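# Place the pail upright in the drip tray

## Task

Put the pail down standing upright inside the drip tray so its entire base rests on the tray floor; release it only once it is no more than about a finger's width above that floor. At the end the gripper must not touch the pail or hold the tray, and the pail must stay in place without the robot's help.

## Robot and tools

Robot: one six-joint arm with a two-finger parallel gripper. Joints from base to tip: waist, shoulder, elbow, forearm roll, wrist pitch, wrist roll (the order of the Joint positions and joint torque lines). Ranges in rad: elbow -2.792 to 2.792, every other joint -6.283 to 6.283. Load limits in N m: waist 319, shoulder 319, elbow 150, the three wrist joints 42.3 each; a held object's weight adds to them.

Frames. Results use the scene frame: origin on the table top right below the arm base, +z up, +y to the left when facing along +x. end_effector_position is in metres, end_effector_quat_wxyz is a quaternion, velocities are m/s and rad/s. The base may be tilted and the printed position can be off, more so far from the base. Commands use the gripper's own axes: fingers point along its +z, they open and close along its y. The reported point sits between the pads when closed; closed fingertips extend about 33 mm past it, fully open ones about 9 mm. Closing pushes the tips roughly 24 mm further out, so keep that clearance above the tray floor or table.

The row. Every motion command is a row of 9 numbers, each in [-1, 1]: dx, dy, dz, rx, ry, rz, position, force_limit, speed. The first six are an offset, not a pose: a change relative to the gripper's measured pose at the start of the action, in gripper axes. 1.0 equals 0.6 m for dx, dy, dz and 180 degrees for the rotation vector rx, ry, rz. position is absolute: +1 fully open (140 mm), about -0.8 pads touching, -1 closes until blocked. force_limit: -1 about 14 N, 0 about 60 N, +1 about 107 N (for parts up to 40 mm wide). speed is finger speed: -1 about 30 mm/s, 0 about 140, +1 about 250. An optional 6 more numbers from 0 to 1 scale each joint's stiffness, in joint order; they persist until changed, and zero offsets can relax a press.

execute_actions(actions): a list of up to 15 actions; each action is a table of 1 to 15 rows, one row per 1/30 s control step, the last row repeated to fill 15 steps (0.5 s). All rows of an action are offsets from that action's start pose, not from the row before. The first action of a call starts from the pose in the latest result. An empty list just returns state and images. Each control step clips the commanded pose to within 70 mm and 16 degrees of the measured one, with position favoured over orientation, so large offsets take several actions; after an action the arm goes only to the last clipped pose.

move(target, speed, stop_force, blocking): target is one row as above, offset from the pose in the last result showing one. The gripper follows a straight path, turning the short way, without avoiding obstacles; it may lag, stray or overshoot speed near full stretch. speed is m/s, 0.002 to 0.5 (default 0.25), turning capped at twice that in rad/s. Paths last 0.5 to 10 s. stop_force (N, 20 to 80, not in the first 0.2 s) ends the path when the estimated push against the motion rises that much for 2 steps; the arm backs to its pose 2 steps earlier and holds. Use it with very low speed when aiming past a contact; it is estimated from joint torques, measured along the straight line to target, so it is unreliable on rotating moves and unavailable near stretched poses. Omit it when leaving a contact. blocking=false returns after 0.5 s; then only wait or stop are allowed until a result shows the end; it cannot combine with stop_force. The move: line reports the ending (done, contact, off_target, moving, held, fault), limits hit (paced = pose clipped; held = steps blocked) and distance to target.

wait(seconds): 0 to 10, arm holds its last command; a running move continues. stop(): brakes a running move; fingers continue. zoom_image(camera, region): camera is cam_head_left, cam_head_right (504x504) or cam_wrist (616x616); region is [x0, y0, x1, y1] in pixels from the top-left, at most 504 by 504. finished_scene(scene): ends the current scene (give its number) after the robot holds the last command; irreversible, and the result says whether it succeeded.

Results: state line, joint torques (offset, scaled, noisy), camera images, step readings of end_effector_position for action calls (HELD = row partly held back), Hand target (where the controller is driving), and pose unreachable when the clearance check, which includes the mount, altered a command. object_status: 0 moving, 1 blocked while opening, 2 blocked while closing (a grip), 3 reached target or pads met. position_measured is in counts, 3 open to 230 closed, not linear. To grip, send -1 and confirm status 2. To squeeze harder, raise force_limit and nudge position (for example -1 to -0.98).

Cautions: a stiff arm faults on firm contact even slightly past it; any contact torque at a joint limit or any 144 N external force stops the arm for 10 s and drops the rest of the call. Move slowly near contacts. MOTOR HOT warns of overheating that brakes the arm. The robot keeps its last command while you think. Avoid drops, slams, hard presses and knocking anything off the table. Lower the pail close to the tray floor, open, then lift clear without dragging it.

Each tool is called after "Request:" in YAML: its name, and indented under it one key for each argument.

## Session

Request:
execute_actions:
  actions: []

Scene clock: 0.00 s.
end_effector_position=(+0.4994, -0.2930, +0.2688) position_measured=3 object_status=3 end_effector_quat_wxyz=(-0.141, -0.302, +0.809, -0.485) end_effector_velocity=(+0.000, +0.000, +0.000) end_effector_angular_velocity=(+0.000, -0.000, +0.000)
Joint positions: [-0.059  0.154  2.235 -1.299  1.097 -1.503]
Joint velocities: [ 0. -0. -0.  0. -0.  0.]
Joint torques (N m, as the joint torque sensors report them, + toward a larger angle): no reading
Hand target: +0.499, -0.293, +0.269; -0.141, -0.302, +0.809, -0.485
Joint stiffness scale: [1. 1. 1. 1. 1. 1.]

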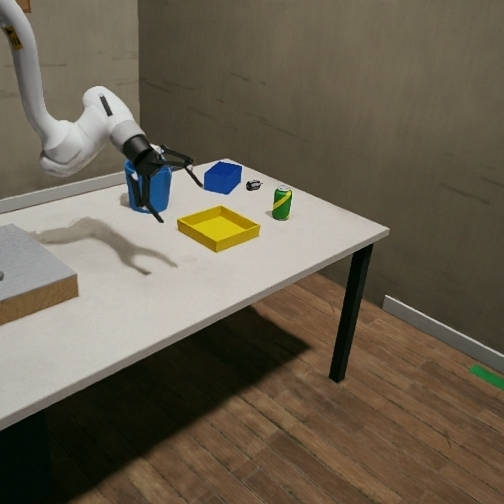

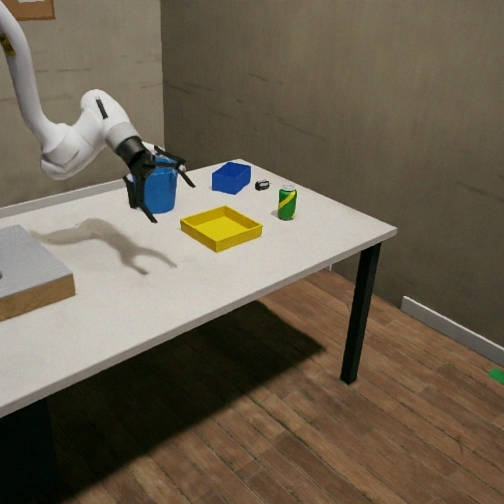

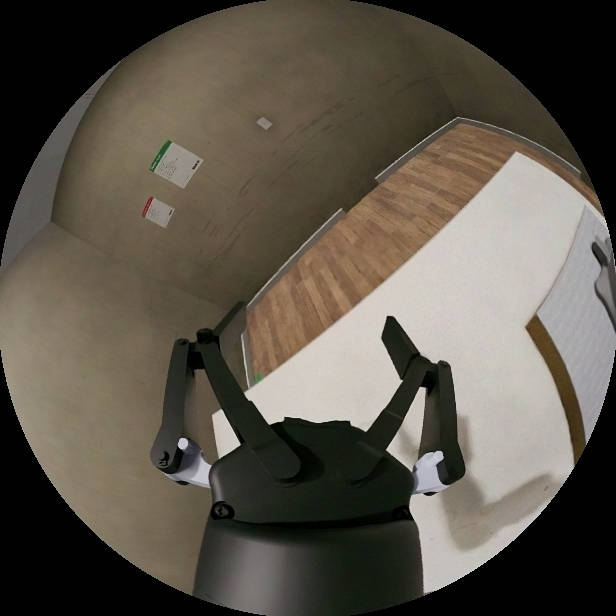

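Request:
zoom_image:
  camera: "cam_head_left"
  region: [90, 120, 310, 270]

Request:
zoom_image:
  camera: "cam_head_right"
  region: [90, 120, 310, 270]

Region (90, 120, 310, 270) of cam_head_left's 504x504 image, scaled by 2.291, with more detail than that image has; it fills the top 344 rows of this view, and the rest is white.

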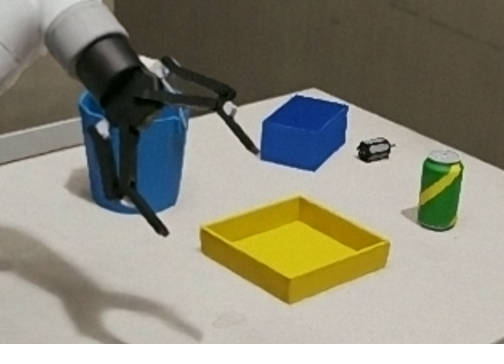

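Region (90, 120, 310, 270) of cam_head_right's 504x504 image, scaled by 2.291, with more detail than that image has; it fills the top 344 rows of this view, and the rest is white.

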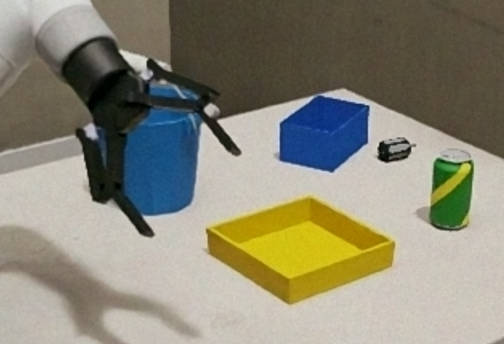

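Request:
zoom_image:
  camera: "cam_head_left"
  region: [0, 60, 252, 340]

Request:
zoom_image:
  camera: "cam_head_left"
  region: [110, 130, 210, 230]

Request:
zoom_image:
  camera: "cam_head_right"
  region: [110, 130, 210, 230]

Region (0, 60, 252, 340) of cam_head_left's 504x504 image, scaled by 1.800, with more detail than that image has; it fills the left 454 columns of this view, and the rest is white.

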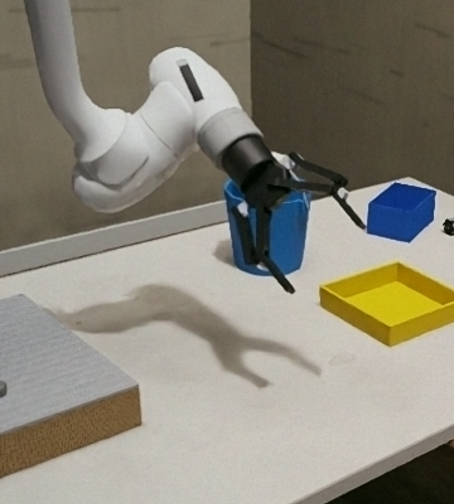

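Region (110, 130, 210, 230) of cam_head_left's 504x504 image, scaled by 5.040, with more detail than that image has.

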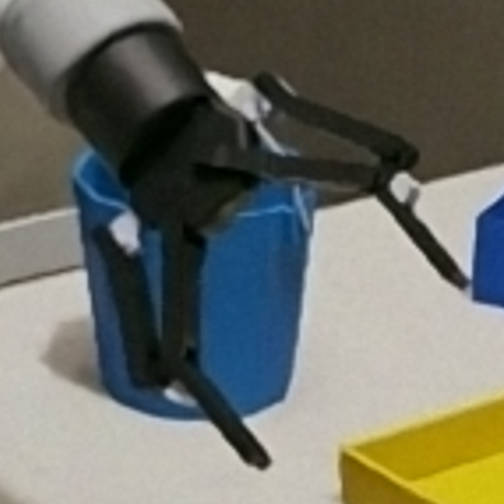

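Region (110, 130, 210, 230) of cam_head_right's 504x504 image, scaled by 5.040, with more detail than that image has.

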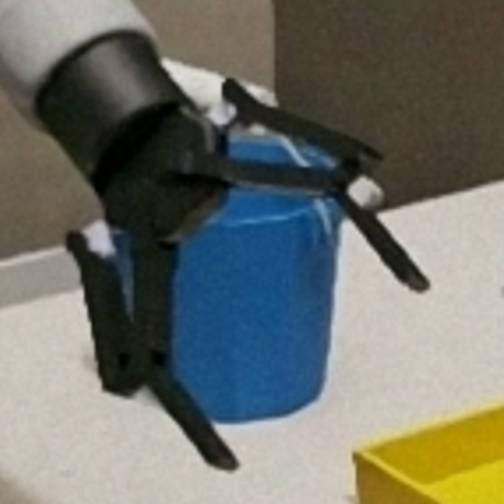

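Request:
zoom_image:
  camera: "cam_head_left"
  region: [200, 140, 420, 260]

Request:
zoom_image:
  camera: "cam_head_left"
  region: [0, 180, 140, 340]

Request:
zoom_image:
  camera: "cam_head_left"
  region: [0, 230, 420, 430]

Region (200, 140, 420, 260) of cam_head_left's 504x504 image, scaled by 2.291, with more detail than that image has; it fills the top 275 rows of this view, and the rest is white.

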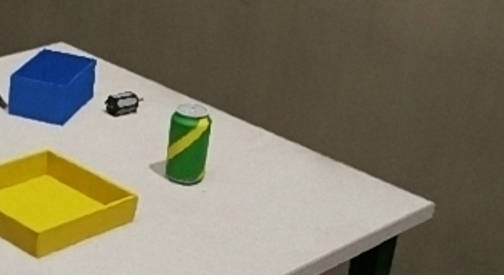

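Region (0, 180, 140, 340) of cam_head_left's 504x504 image, scaled by 3.150, with more detail than that image has; it fills the left 441 columns of this view, and the rest is white.

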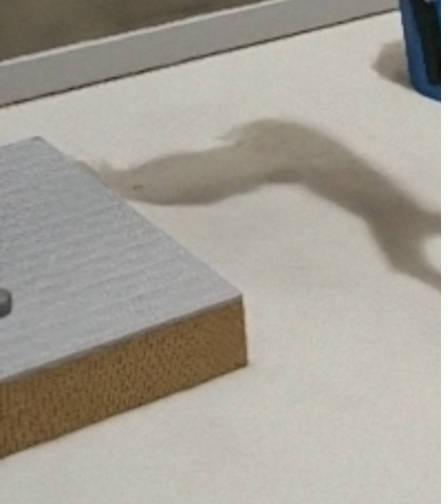

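Region (0, 230, 420, 430) of cam_head_left's 504x504 image, scaled by 1.200, with more detail than that image has; it fills the top 240 rows of this view, and the rest is white.

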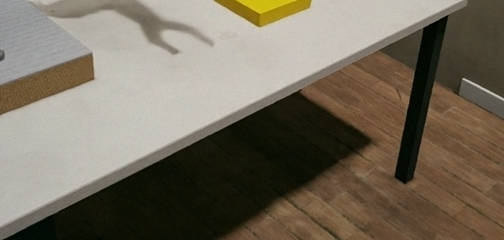

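Request:
zoom_image:
  camera: "cam_head_left"
  region: [0, 330, 140, 450]

Request:
zoom_image:
  camera: "cam_head_left"
  region: [150, 250, 290, 370]

Region (0, 330, 140, 450) of cam_head_left's 504x504 image, scaled by 3.600, with more detail than that image has; it fills the top 432 rows of this view, and the rest is white.

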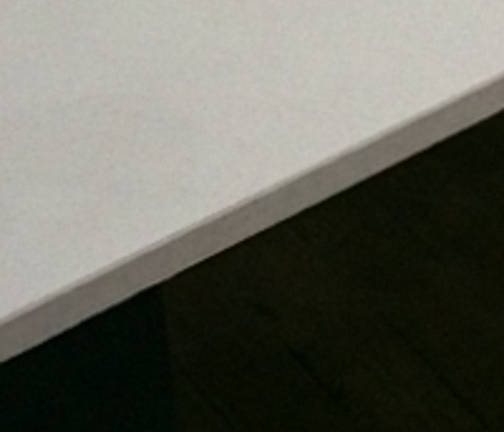

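Region (150, 250, 290, 370) of cam_head_left's 504x504 image, scaled by 3.600, with more detail than that image has; it fills the top 432 rows of this view, and the rest is white.

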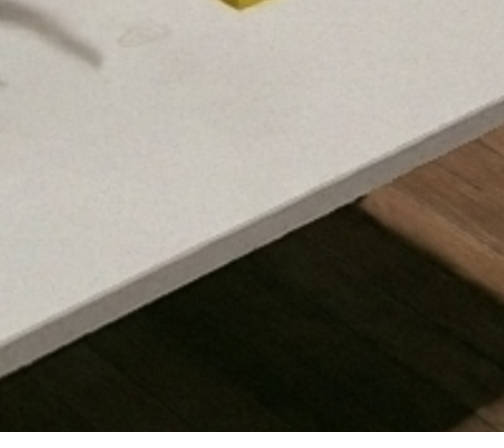

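Request:
move:
  target: [-0.5895, -0.0512, -0.7282, -0.1338, -0.3264, -0.3108, 0.2, 0.6, 0.0]
  speed: 0.5

Scene clock: 26.87 s.
end_effector_position=(+0.7649, +0.1979, +0.3194) position_measured=104 object_status=3 end_effector_quat_wxyz=(+0.000, +0.781, -0.625, +0.001) end_effector_velocity=(-0.000, +0.002, +0.001) end_effector_angular_velocity=(+0.003, +0.005, +0.005)
Joint positions: [ 0.231  0.411  1.417  0.006  1.312 -3.16 ]
Joint velocities: [ 0.     0.002 -0.005  0.005  0.007 -0.006]
Joint torques (N m, as the joint torque sensors report them, + toward a larger angle): [  2.41 -81.16 -41.68   4.22   0.15  -0.12]
Hand target: +0.765, +0.200, +0.320; +0.000, +0.782, -0.623, -0.001
Off the commanded pose: 0.003 m, 0 deg.
Joint stiffness scale: [1. 1. 1. 1. 1. 1.]
move: done

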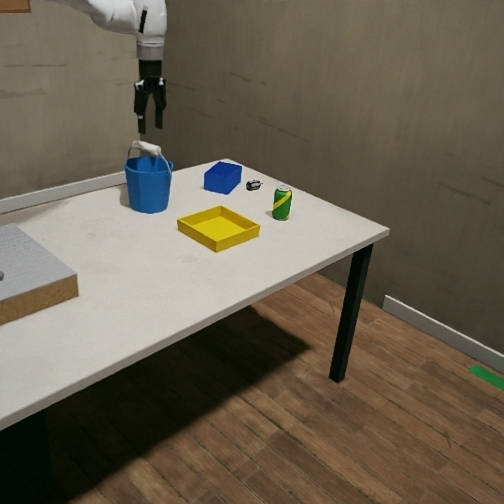

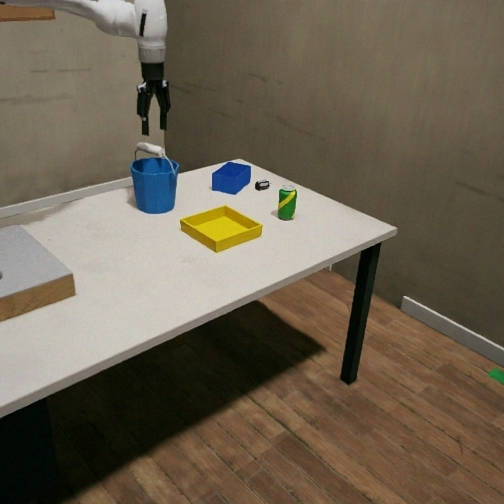

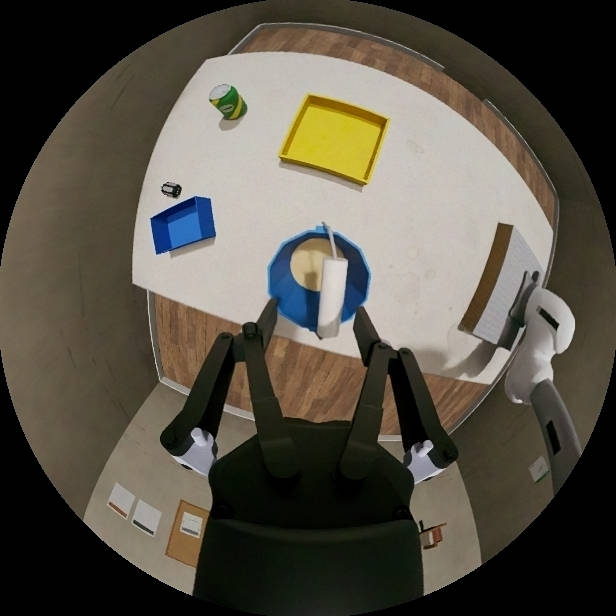

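Request:
zoom_image:
  camera: "cam_wrist"
  region: [250, 200, 390, 360]

Request:
zoom_image:
  camera: "cam_wrist"
  region: [260, 80, 410, 200]

Request:
zoom_image:
  camera: "cam_head_left"
  region: [105, 70, 205, 220]

Region (250, 200, 390, 360) of cam_wrist's 616x616 image, scaled by 3.150, with more detail than that image has; it fills the left 441 columns of this view, and the rest is white.

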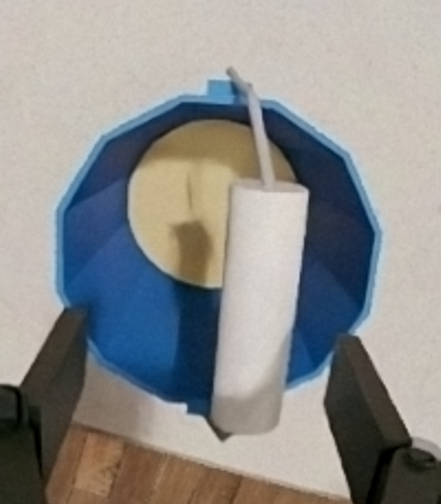

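Region (260, 80, 410, 200) of cam_wrist's 616x616 image, scaled by 3.360, with more detail than that image has; it fills the top 403 rows of this view, and the rest is white.

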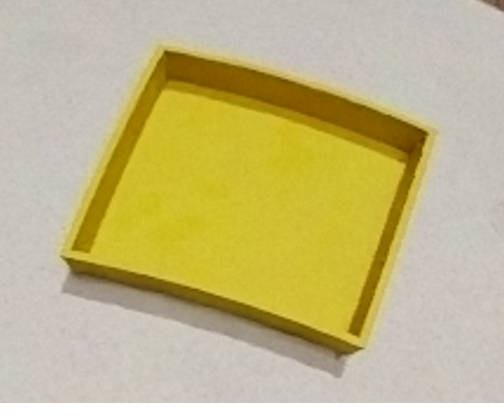

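Region (105, 70, 205, 220) of cam_head_left's 504x504 image, scaled by 3.360, with more detail than that image has.

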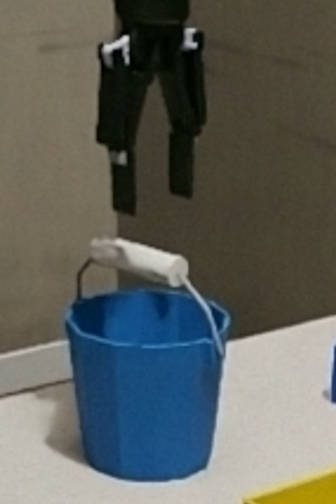

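Request:
zoom_image:
  camera: "cam_wrist"
  region: [275, 85, 345, 135]

Request:
zoom_image:
  camera: "cam_wrist"
  region: [340, 100, 410, 150]

Request:
zoom_image:
  camera: "cam_head_left"
  region: [170, 195, 270, 260]

Region (275, 85, 345, 135) of cam_wrist's 616x616 image, scaled by 7.200, with more detail than that image has; it fills the top 360 rows of this view, and the rest is white.

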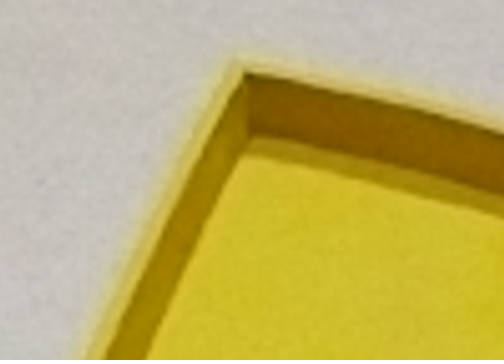

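Region (340, 100, 410, 150) of cam_wrist's 616x616 image, scaled by 7.200, with more detail than that image has; it fills the top 360 rows of this view, and the rest is white.

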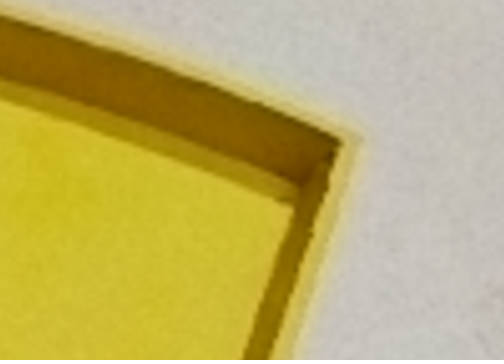

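Region (170, 195, 270, 260) of cam_head_left's 504x504 image, scaled by 5.040, with more detail than that image has; it fills the top 328 rows of this view, and the rest is white.

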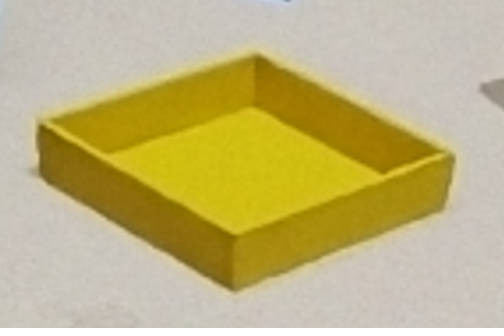

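Request:
execute_actions:
  actions:
    - [[-0.0001,0.0002,0.0008,0,0,0,0.2,0.6,0],[-0.0004,0.0011,0.0058,0,0,0,0.2,0.6,0],[-0.0012,0.0031,0.0168,0,0,0,0.2,0.6,0],[-0.0025,0.0063,0.034,0,0,0,0.2,0.6,0],[-0.0041,0.0104,0.0561,0,0,0,0.2,0.6,0],[-0.0059,0.015,0.0809,0,0,0,0.2,0.6,0],[-0.0076,0.0196,0.1056,0,0,0,-1,0.6,0],[-0.0092,0.0237,0.1277,0,0,0,-1,0.6,0],[-0.0105,0.0269,0.145,0,0,0,-1,0.6,0],[-0.0113,0.029,0.156,0,0,0,-1,0.6,0],[-0.0116,0.0299,0.1609,0,0,0,-1,0.6,0],[-0.0117,0.03,0.1617,0,0,0,-1,0.6,0]]

Scene clock: 40.83 s.
end_effector_position=(+0.7463, +0.1991, +0.2293) position_measured=160 object_status=0 end_effector_quat_wxyz=(+0.001, +0.781, -0.624, +0.000) end_effector_velocity=(-0.003, +0.003, -0.057) end_effector_angular_velocity=(+0.004, -0.019, -0.000)
Joint positions: [ 0.239  0.434  1.554  0.007  1.155 -3.156]
Joint velocities: [ 0.006  0.026  0.073  0.    -0.118  0.005]
Joint torques (N m, as the joint torque sensors report them, + toward a larger angle): [  3.18 -88.67 -44.75   4.55   0.    -0.51]
Hand target: +0.746, +0.201, +0.222; +0.000, +0.781, -0.624, +0.001
Off the commanded pose: 0.007 m, 0 deg.
Joint stiffness scale: [1. 1. 1. 1. 1. 1.]
Step readings (end_effector_position):
0: (+0.7648, +0.1980, +0.3195)
1: (+0.7648, +0.1980, +0.3195)
2: (+0.7647, +0.1980, +0.3194)
4: (+0.7643, +0.1979, +0.3164)
8: (+0.7579, +0.1982, +0.2845)
15: end_effector_position above

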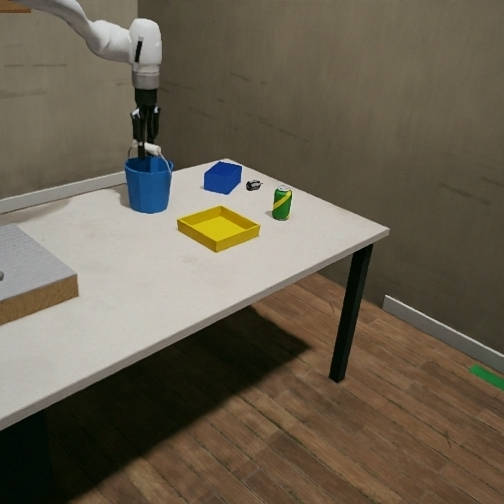

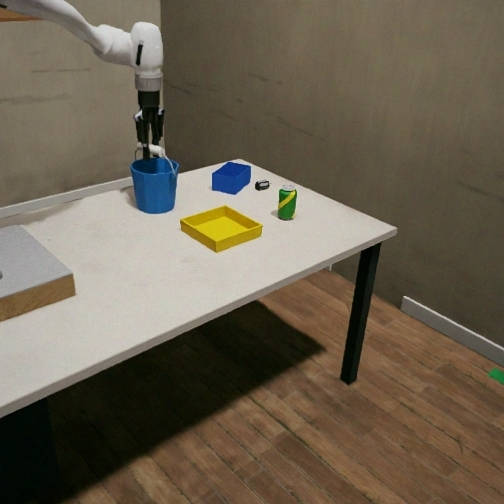

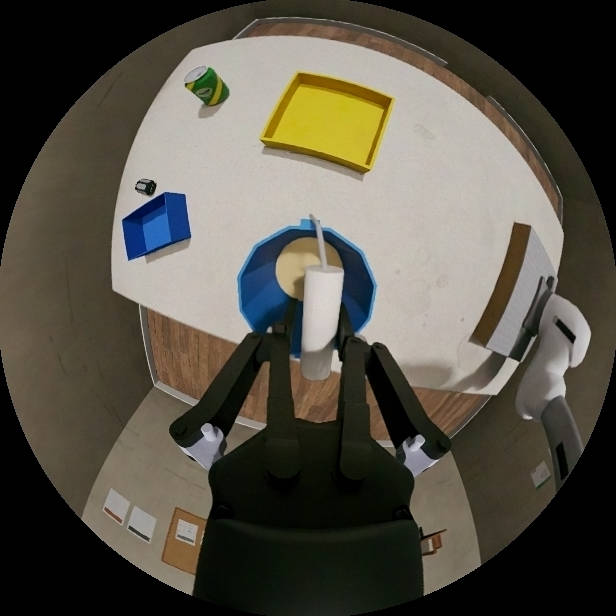

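Request:
execute_actions:
  actions: []

Scene clock: 40.90 s.
end_effector_position=(+0.7463, +0.1993, +0.2270) position_measured=175 object_status=0 end_effector_quat_wxyz=(+0.000, +0.781, -0.624, +0.001) end_effector_velocity=(+0.004, +0.002, -0.016) end_effector_angular_velocity=(+0.005, -0.023, +0.002)
Joint positions: [ 0.239  0.435  1.557  0.007  1.149 -3.155]
Joint velocities: [ 0.002  0.005  0.023  0.    -0.052  0.   ]
Joint torques (N m, as the joint torque sensors report them, + toward a larger angle): [  4.43 -83.15 -40.56   4.29  -0.53  -0.45]
Hand target: +0.746, +0.201, +0.222; +0.000, +0.781, -0.624, +0.001
Off the commanded pose: 0.005 m, 0 deg.
Joint stiffness scale: [1. 1. 1. 1. 1. 1.]

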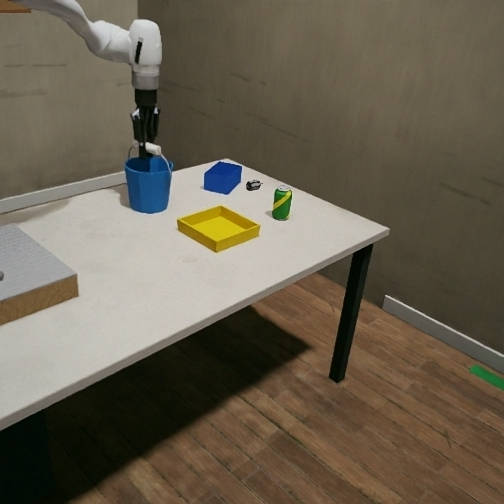

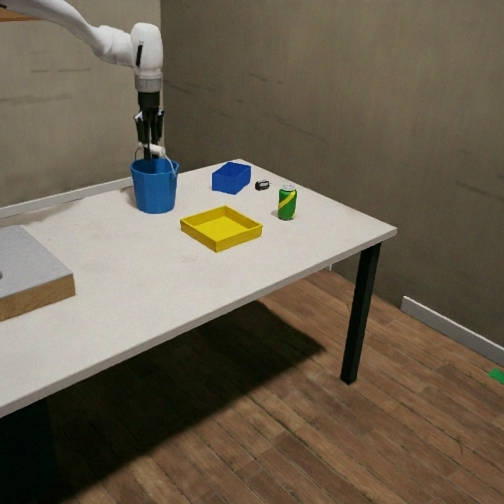

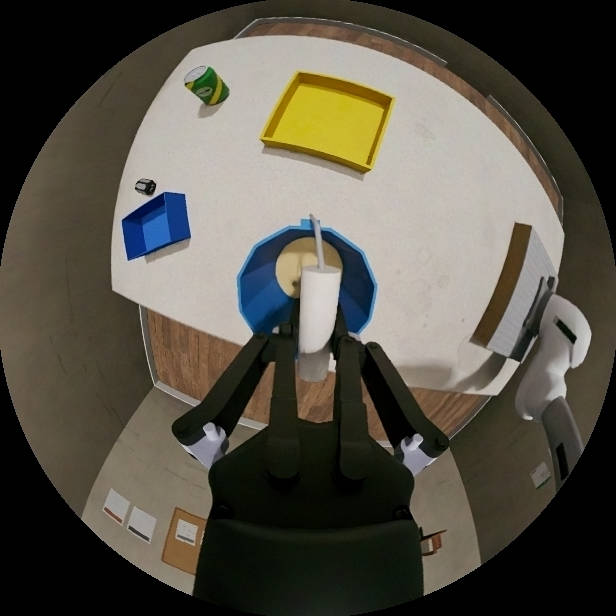

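Request:
execute_actions:
  actions: []

Scene clock: 40.97 s.
end_effector_position=(+0.7467, +0.1995, +0.2269) position_measured=188 object_status=0 end_effector_quat_wxyz=(-0.000, +0.781, -0.624, +0.001) end_effector_velocity=(+0.000, +0.002, +0.000) end_effector_angular_velocity=(+0.000, -0.002, +0.003)
Joint positions: [ 0.239  0.435  1.557  0.007  1.148 -3.155]
Joint velocities: [ 0.002  0.    -0.    -0.    -0.002 -0.001]
Joint torques (N m, as the joint torque sensors report them, + toward a larger angle): [  3.49 -68.51 -33.49   4.47  -1.35   0.48]
Hand target: +0.746, +0.201, +0.222; +0.000, +0.781, -0.624, +0.001
Off the commanded pose: 0.005 m, 0 deg.
Joint stiffness scale: [1. 1. 1. 1. 1. 1.]

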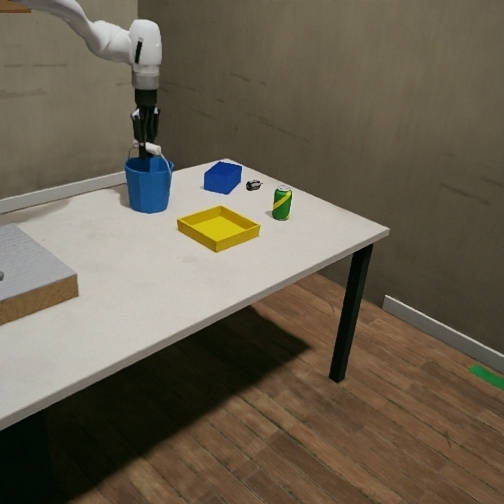

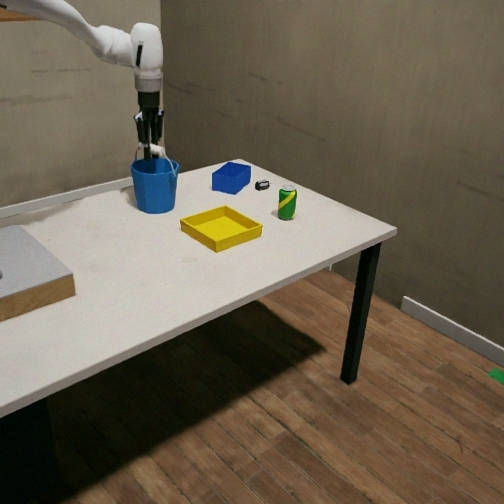

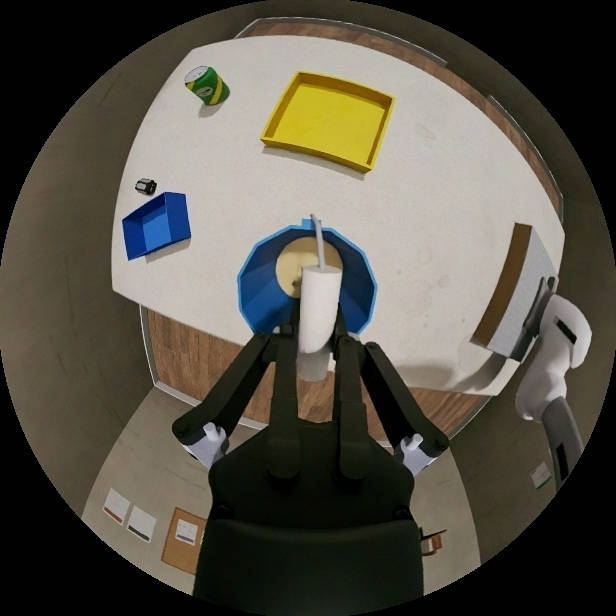

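Request:
execute_actions:
  actions: []

Scene clock: 42.30 s.
end_effector_position=(+0.7467, +0.1995, +0.2269) position_measured=188 object_status=2 end_effector_quat_wxyz=(-0.000, +0.781, -0.624, +0.001) end_effector_velocity=(-0.000, -0.000, +0.000) end_effector_angular_velocity=(-0.000, +0.000, -0.000)
Joint positions: [ 0.239  0.435  1.557  0.007  1.148 -3.155]
Joint velocities: [-0.  0. -0.  0.  0.  0.]
Joint torques (N m, as the joint torque sensors report them, + toward a larger angle): [  3.28 -69.22 -32.65   4.61  -2.55  -0.13]
Hand target: +0.746, +0.201, +0.222; +0.000, +0.781, -0.624, +0.001
Off the commanded pose: 0.005 m, 0 deg.
Joint stiffness scale: [1. 1. 1. 1. 1. 1.]

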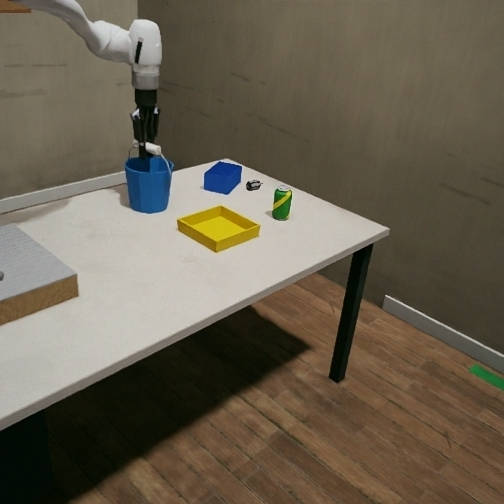

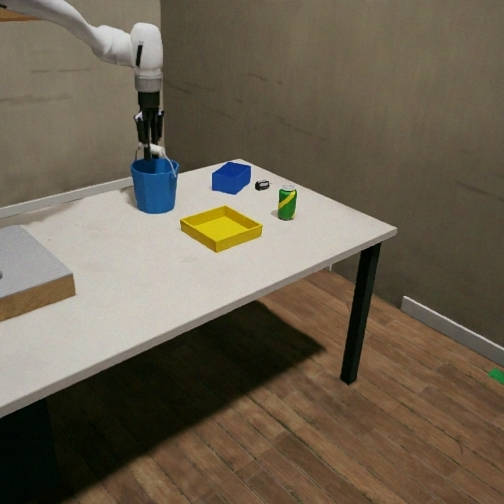

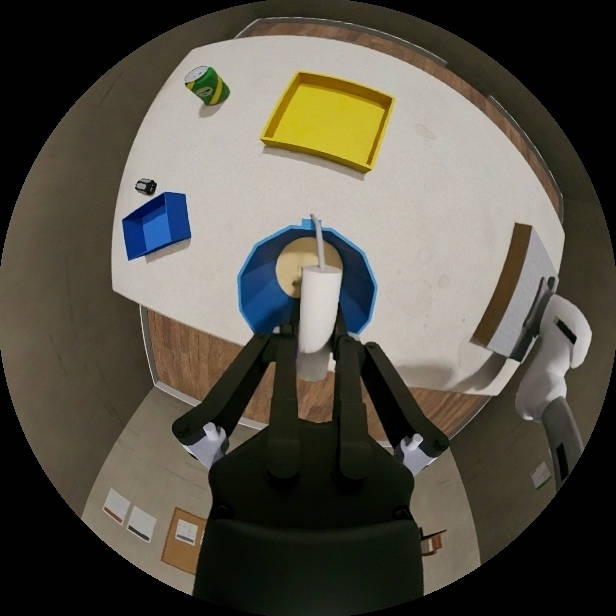

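Request:
zoom_image:
  camera: "cam_wrist"
  region: [225, 200, 395, 390]

Request:
zoom_image:
  camera: "cam_wrist"
  region: [250, 60, 410, 185]

Region (225, 200, 395, 390) of cam_wrist's 616x616 image, scaled by 2.653, with more detail than that image has; it fills the left 451 columns of this view, and the rest is white.

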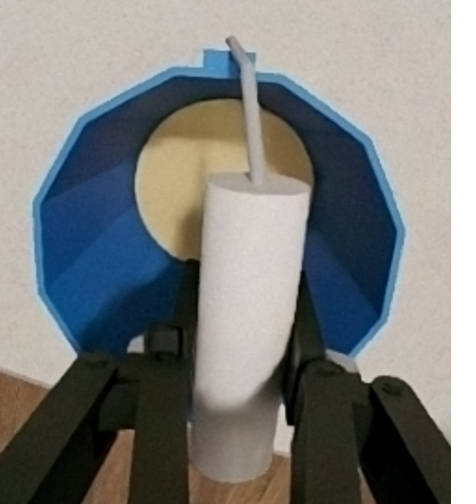

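Region (250, 60, 410, 185) of cam_wrist's 616x616 image, scaled by 3.150, with more detail than that image has; it fills the top 394 rows of this view, and the rest is white.

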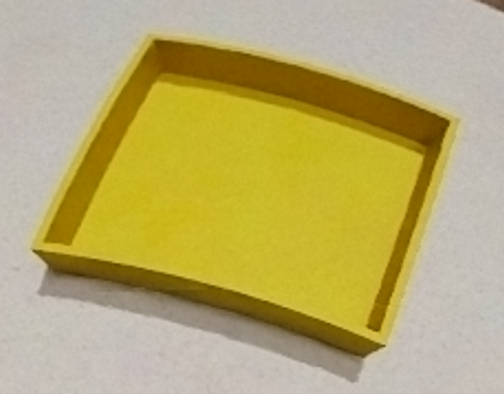

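Request:
execute_actions:
  actions:
    - [[0,0,-0.0007,0,0,0,-1,0.6,0],[0,0,-0.0052,0,0,0,-1,0.6,0],[0.0006,0,-0.0148,0,0,0,-1,0.6,0],[0.004,0.0002,-0.0295,0,0,0,-1,0.6,0],[0.0119,0.0006,-0.0477,0,0,0,-1,0.6,0],[0.0246,0.0012,-0.0673,0,0,0,-1,0.6,0],[0.0413,0.002,-0.0855,0,0,0,-1,0.6,0],[0.0607,0.0029,-0.1002,0,0,0,-1,0.6,0],[0.081,0.0038,-0.1098,0,0,0,-1,0.6,0],[0.1004,0.0047,-0.1143,0,0,0,-1,0.6,0],[0.1171,0.0055,-0.115,0,0,0,-1,0.6,0],[0.1298,0.0061,-0.115,0,0,0,-1,0.6,0],[0.1377,0.0065,-0.115,0,0,0,-1,0.6,0],[0.1411,0.0067,-0.115,0,0,0,-1,0.6,0],[0.1417,0.0067,-0.115,0,0,0,-1,0.6,0]]

Scene clock: 55.17 s.
end_effector_position=(+0.7591, +0.1284, +0.2908) position_measured=188 object_status=2 end_effector_quat_wxyz=(-0.001, +0.780, -0.625, +0.001) end_effector_velocity=(+0.027, -0.154, +0.025) end_effector_angular_velocity=(-0.003, +0.018, -0.013)
Joint positions: [ 0.144  0.393  1.497  0.007  1.249 -3.246]
Joint velocities: [-0.203  0.    -0.045 -0.     0.065 -0.191]
Joint torques (N m, as the joint torque sensors report them, + toward a larger angle): [ 17.22 -82.22 -41.     4.86  -0.38  -0.61]
Hand target: +0.761, +0.116, +0.296; +0.000, +0.781, -0.624, +0.001
Off the commanded pose: 0.014 m, 0 deg.
Joint stiffness scale: [1. 1. 1. 1. 1. 1.]
Step readings (end_effector_position):
0: (+0.7467, +0.1995, +0.2269)
1: (+0.7467, +0.1995, +0.2269)
2: (+0.7467, +0.1995, +0.2271)
4: (+0.7462, +0.1993, +0.2289)
8: (+0.7466, +0.1872, +0.2542)
15: end_effector_position above

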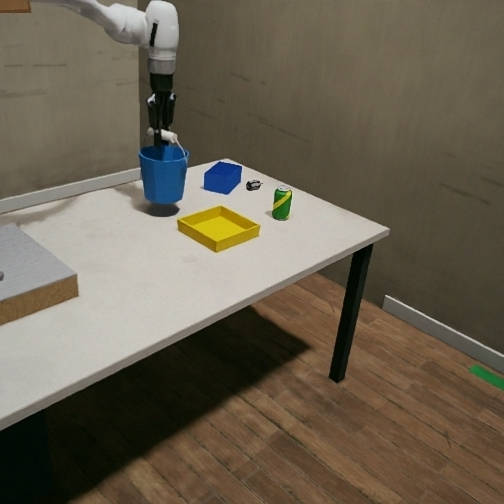

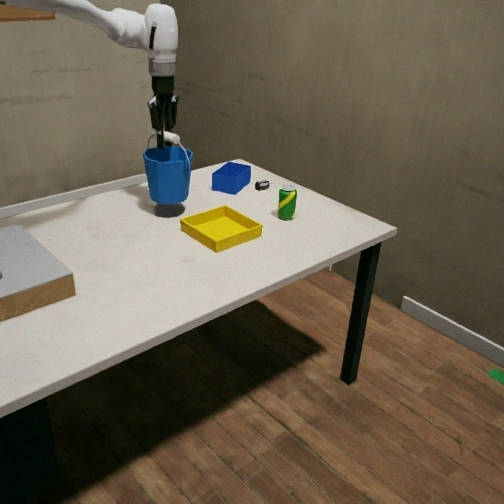

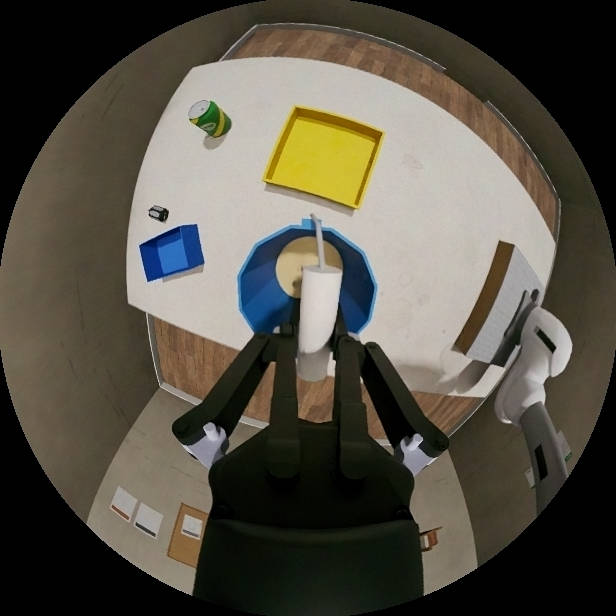

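Request:
execute_actions:
  actions: []

Scene clock: 55.23 s.
end_effector_position=(+0.7601, +0.1214, +0.2918) position_measured=188 object_status=2 end_effector_quat_wxyz=(-0.000, +0.780, -0.625, +0.001) end_effector_velocity=(+0.008, -0.065, +0.009) end_effector_angular_velocity=(-0.002, +0.014, +0.004)
Joint positions: [ 0.135  0.393  1.496  0.007  1.252 -3.255]
Joint velocities: [-0.085  0.    -0.016 -0.     0.031 -0.089]
Joint torques (N m, as the joint torque sensors report them, + toward a larger angle): [ 12.12 -82.2  -41.4    5.04  -0.24  -0.34]
Hand target: +0.761, +0.116, +0.296; +0.000, +0.781, -0.624, +0.001
Off the commanded pose: 0.007 m, 0 deg.
Joint stiffness scale: [1. 1. 1. 1. 1. 1.]

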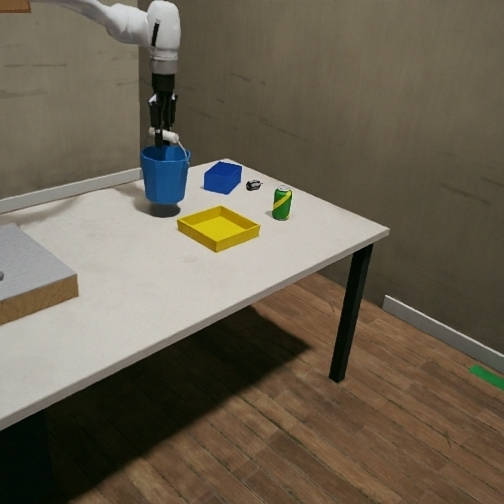

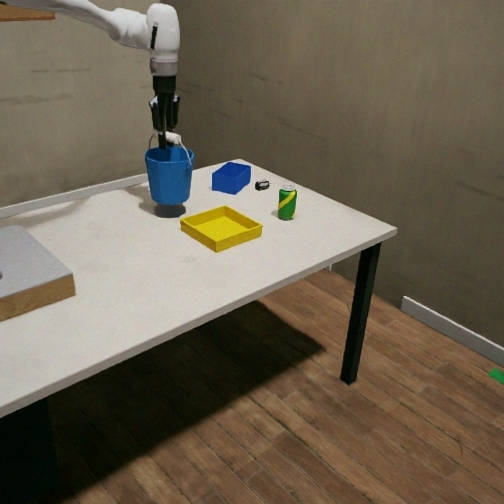

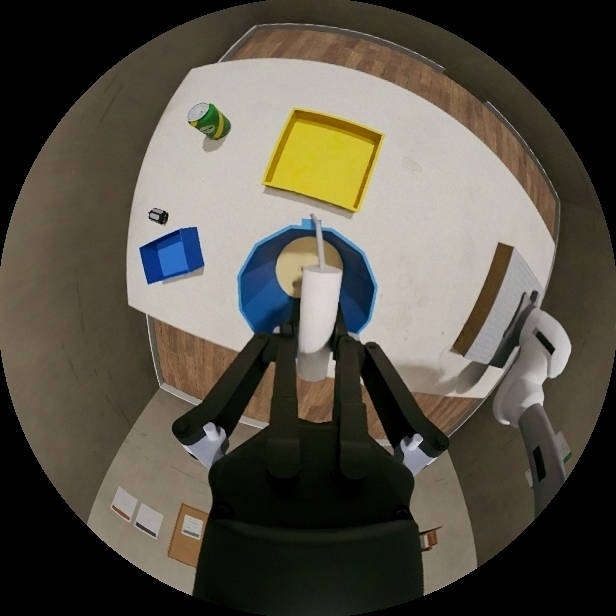

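Request:
execute_actions:
  actions: []

Scene clock: 55.33 s.
end_effector_position=(+0.7604, +0.1180, +0.2922) position_measured=188 object_status=2 end_effector_quat_wxyz=(+0.000, +0.781, -0.625, +0.001) end_effector_velocity=(-0.001, -0.015, +0.001) end_effector_angular_velocity=(-0.001, +0.009, +0.009)
Joint positions: [ 0.131  0.393  1.495  0.007  1.254 -3.26 ]
Joint velocities: [-0.019  0.    -0.001 -0.     0.01  -0.027]
Joint torques (N m, as the joint torque sensors report them, + toward a larger angle): [  6.47 -84.31 -43.14   4.48  -0.49   0.14]
Hand target: +0.761, +0.116, +0.296; +0.000, +0.781, -0.624, +0.001
Off the commanded pose: 0.005 m, 0 deg.
Joint stiffness scale: [1. 1. 1. 1. 1. 1.]

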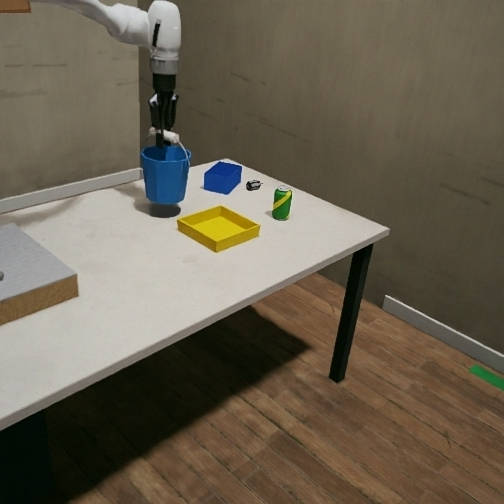

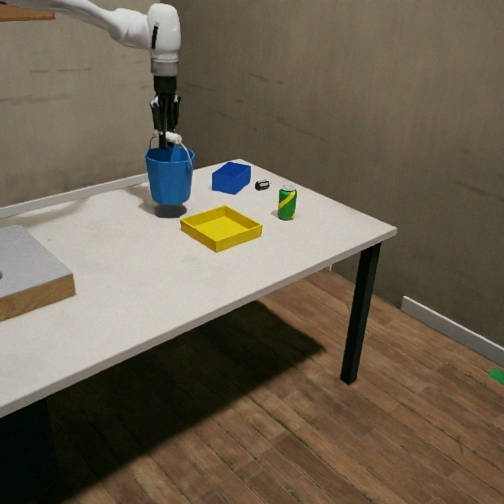

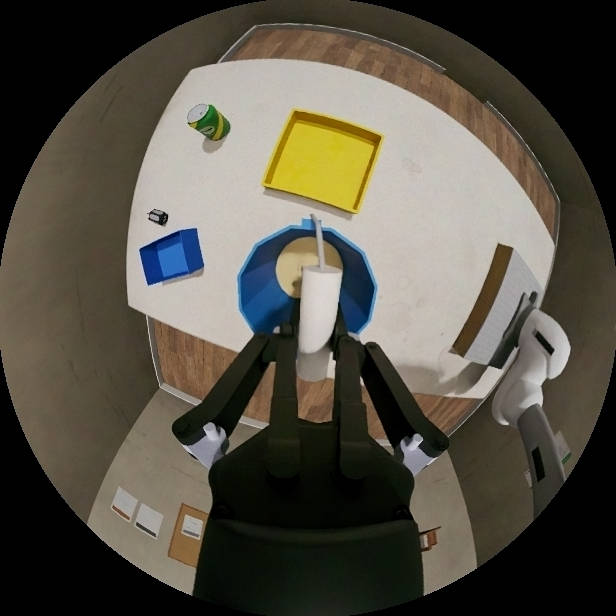

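Request:
zoom_image:
  camera: "cam_wrist"
  region: [250, 95, 400, 235]

Request:
execute_actions:
  actions: []

Region (250, 95, 400, 235) of cam_wrist's 616x616 image, scaled by 3.360, with more detail than that image has; it fills the top 470 rows of this view, and the rest is white.

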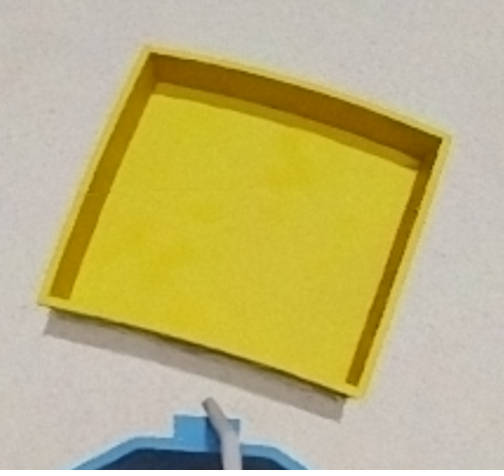

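Scene clock: 55.53 s.
end_effector_position=(+0.7603, +0.1173, +0.2923) position_measured=188 object_status=2 end_effector_quat_wxyz=(+0.000, +0.781, -0.625, +0.000) end_effector_velocity=(+0.000, +0.000, -0.000) end_effector_angular_velocity=(-0.000, +0.001, +0.003)
Joint positions: [ 0.13   0.393  1.495  0.007  1.254 -3.262]
Joint velocities: [ 0.     0.    -0.     0.     0.001 -0.003]
Joint torques (N m, as the joint torque sensors report them, + toward a larger angle): [  0.3  -86.47 -42.31   4.35  -0.13  -0.17]
Hand target: +0.761, +0.116, +0.296; +0.000, +0.781, -0.624, +0.001
Off the commanded pose: 0.004 m, 0 deg.
Joint stiffness scale: [1. 1. 1. 1. 1. 1.]

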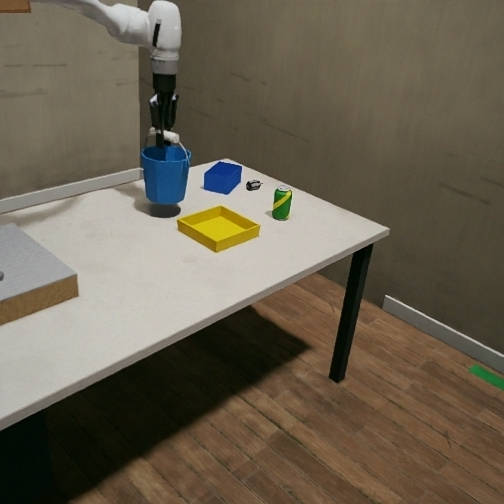

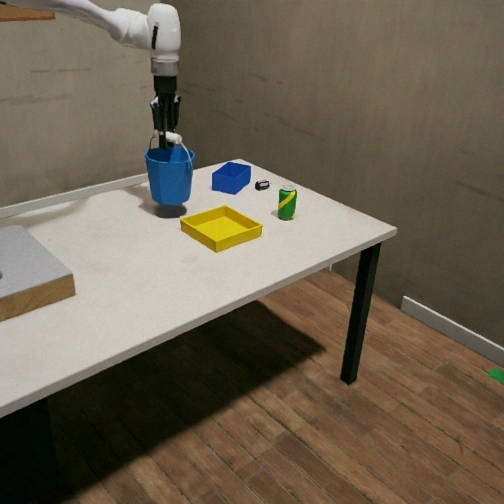

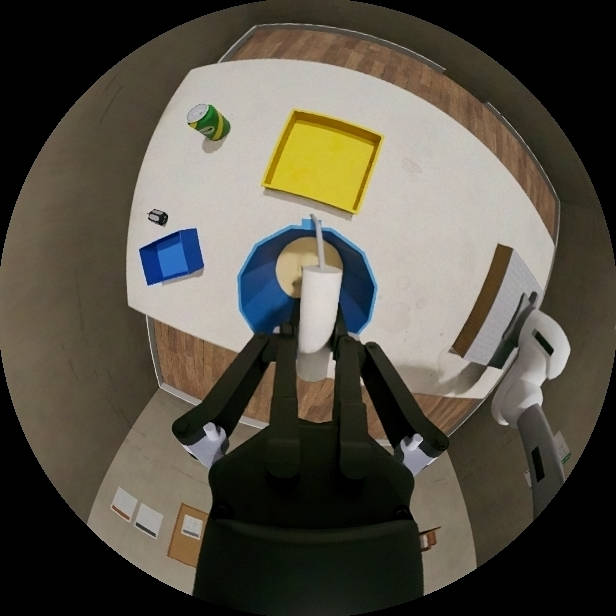

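Request:
move:
  target: [0.4275, 0.015, -0.005, 0, 0, 0, -1, 0.6, 0]
  speed: 0.45

Scene clock: 58.43 s.
end_effector_position=(+0.8071, -0.1334, +0.2949) position_measured=188 object_status=2 end_effector_quat_wxyz=(+0.000, +0.780, -0.625, +0.001) end_effector_velocity=(+0.000, +0.000, +0.001) end_effector_angular_velocity=(+0.000, +0.000, +0.003)
Joint positions: [-0.183  0.469  1.38   0.006  1.293 -3.573]
Joint velocities: [ 0.     0.    -0.003 -0.     0.003 -0.003]
Joint torques (N m, as the joint torque sensors report them, + toward a larger angle): [  3.21 -91.16 -44.53   4.45  -0.05  -0.19]
Hand target: +0.808, -0.135, +0.295; +0.001, +0.781, -0.625, +0.001
Off the commanded pose: 0.002 m, 0 deg.
Joint stiffness scale: [1. 1. 1. 1. 1. 1.]
move: done

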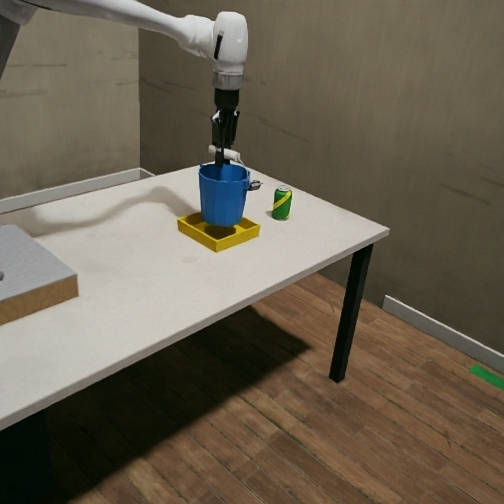

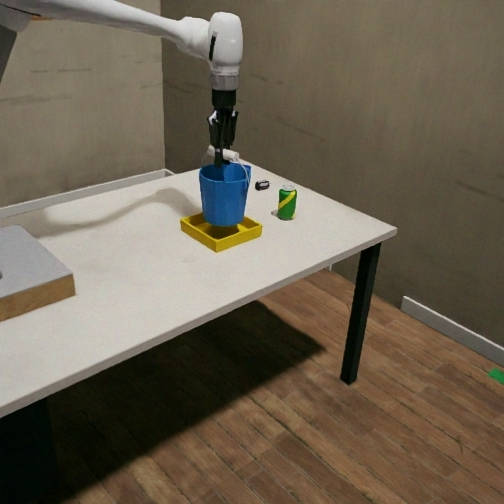

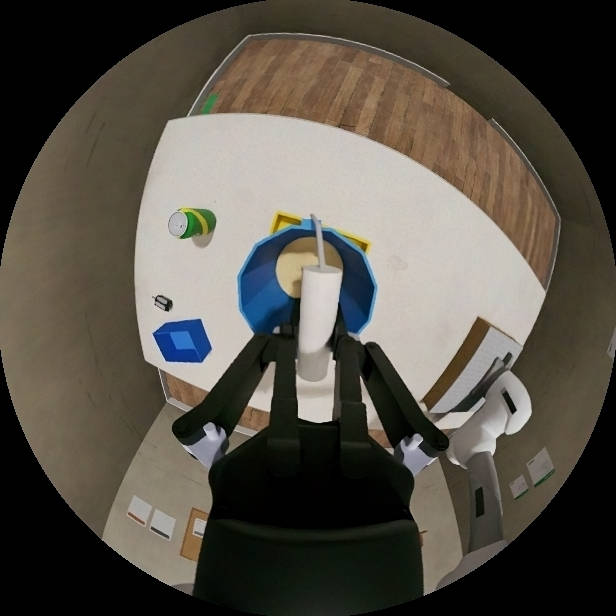

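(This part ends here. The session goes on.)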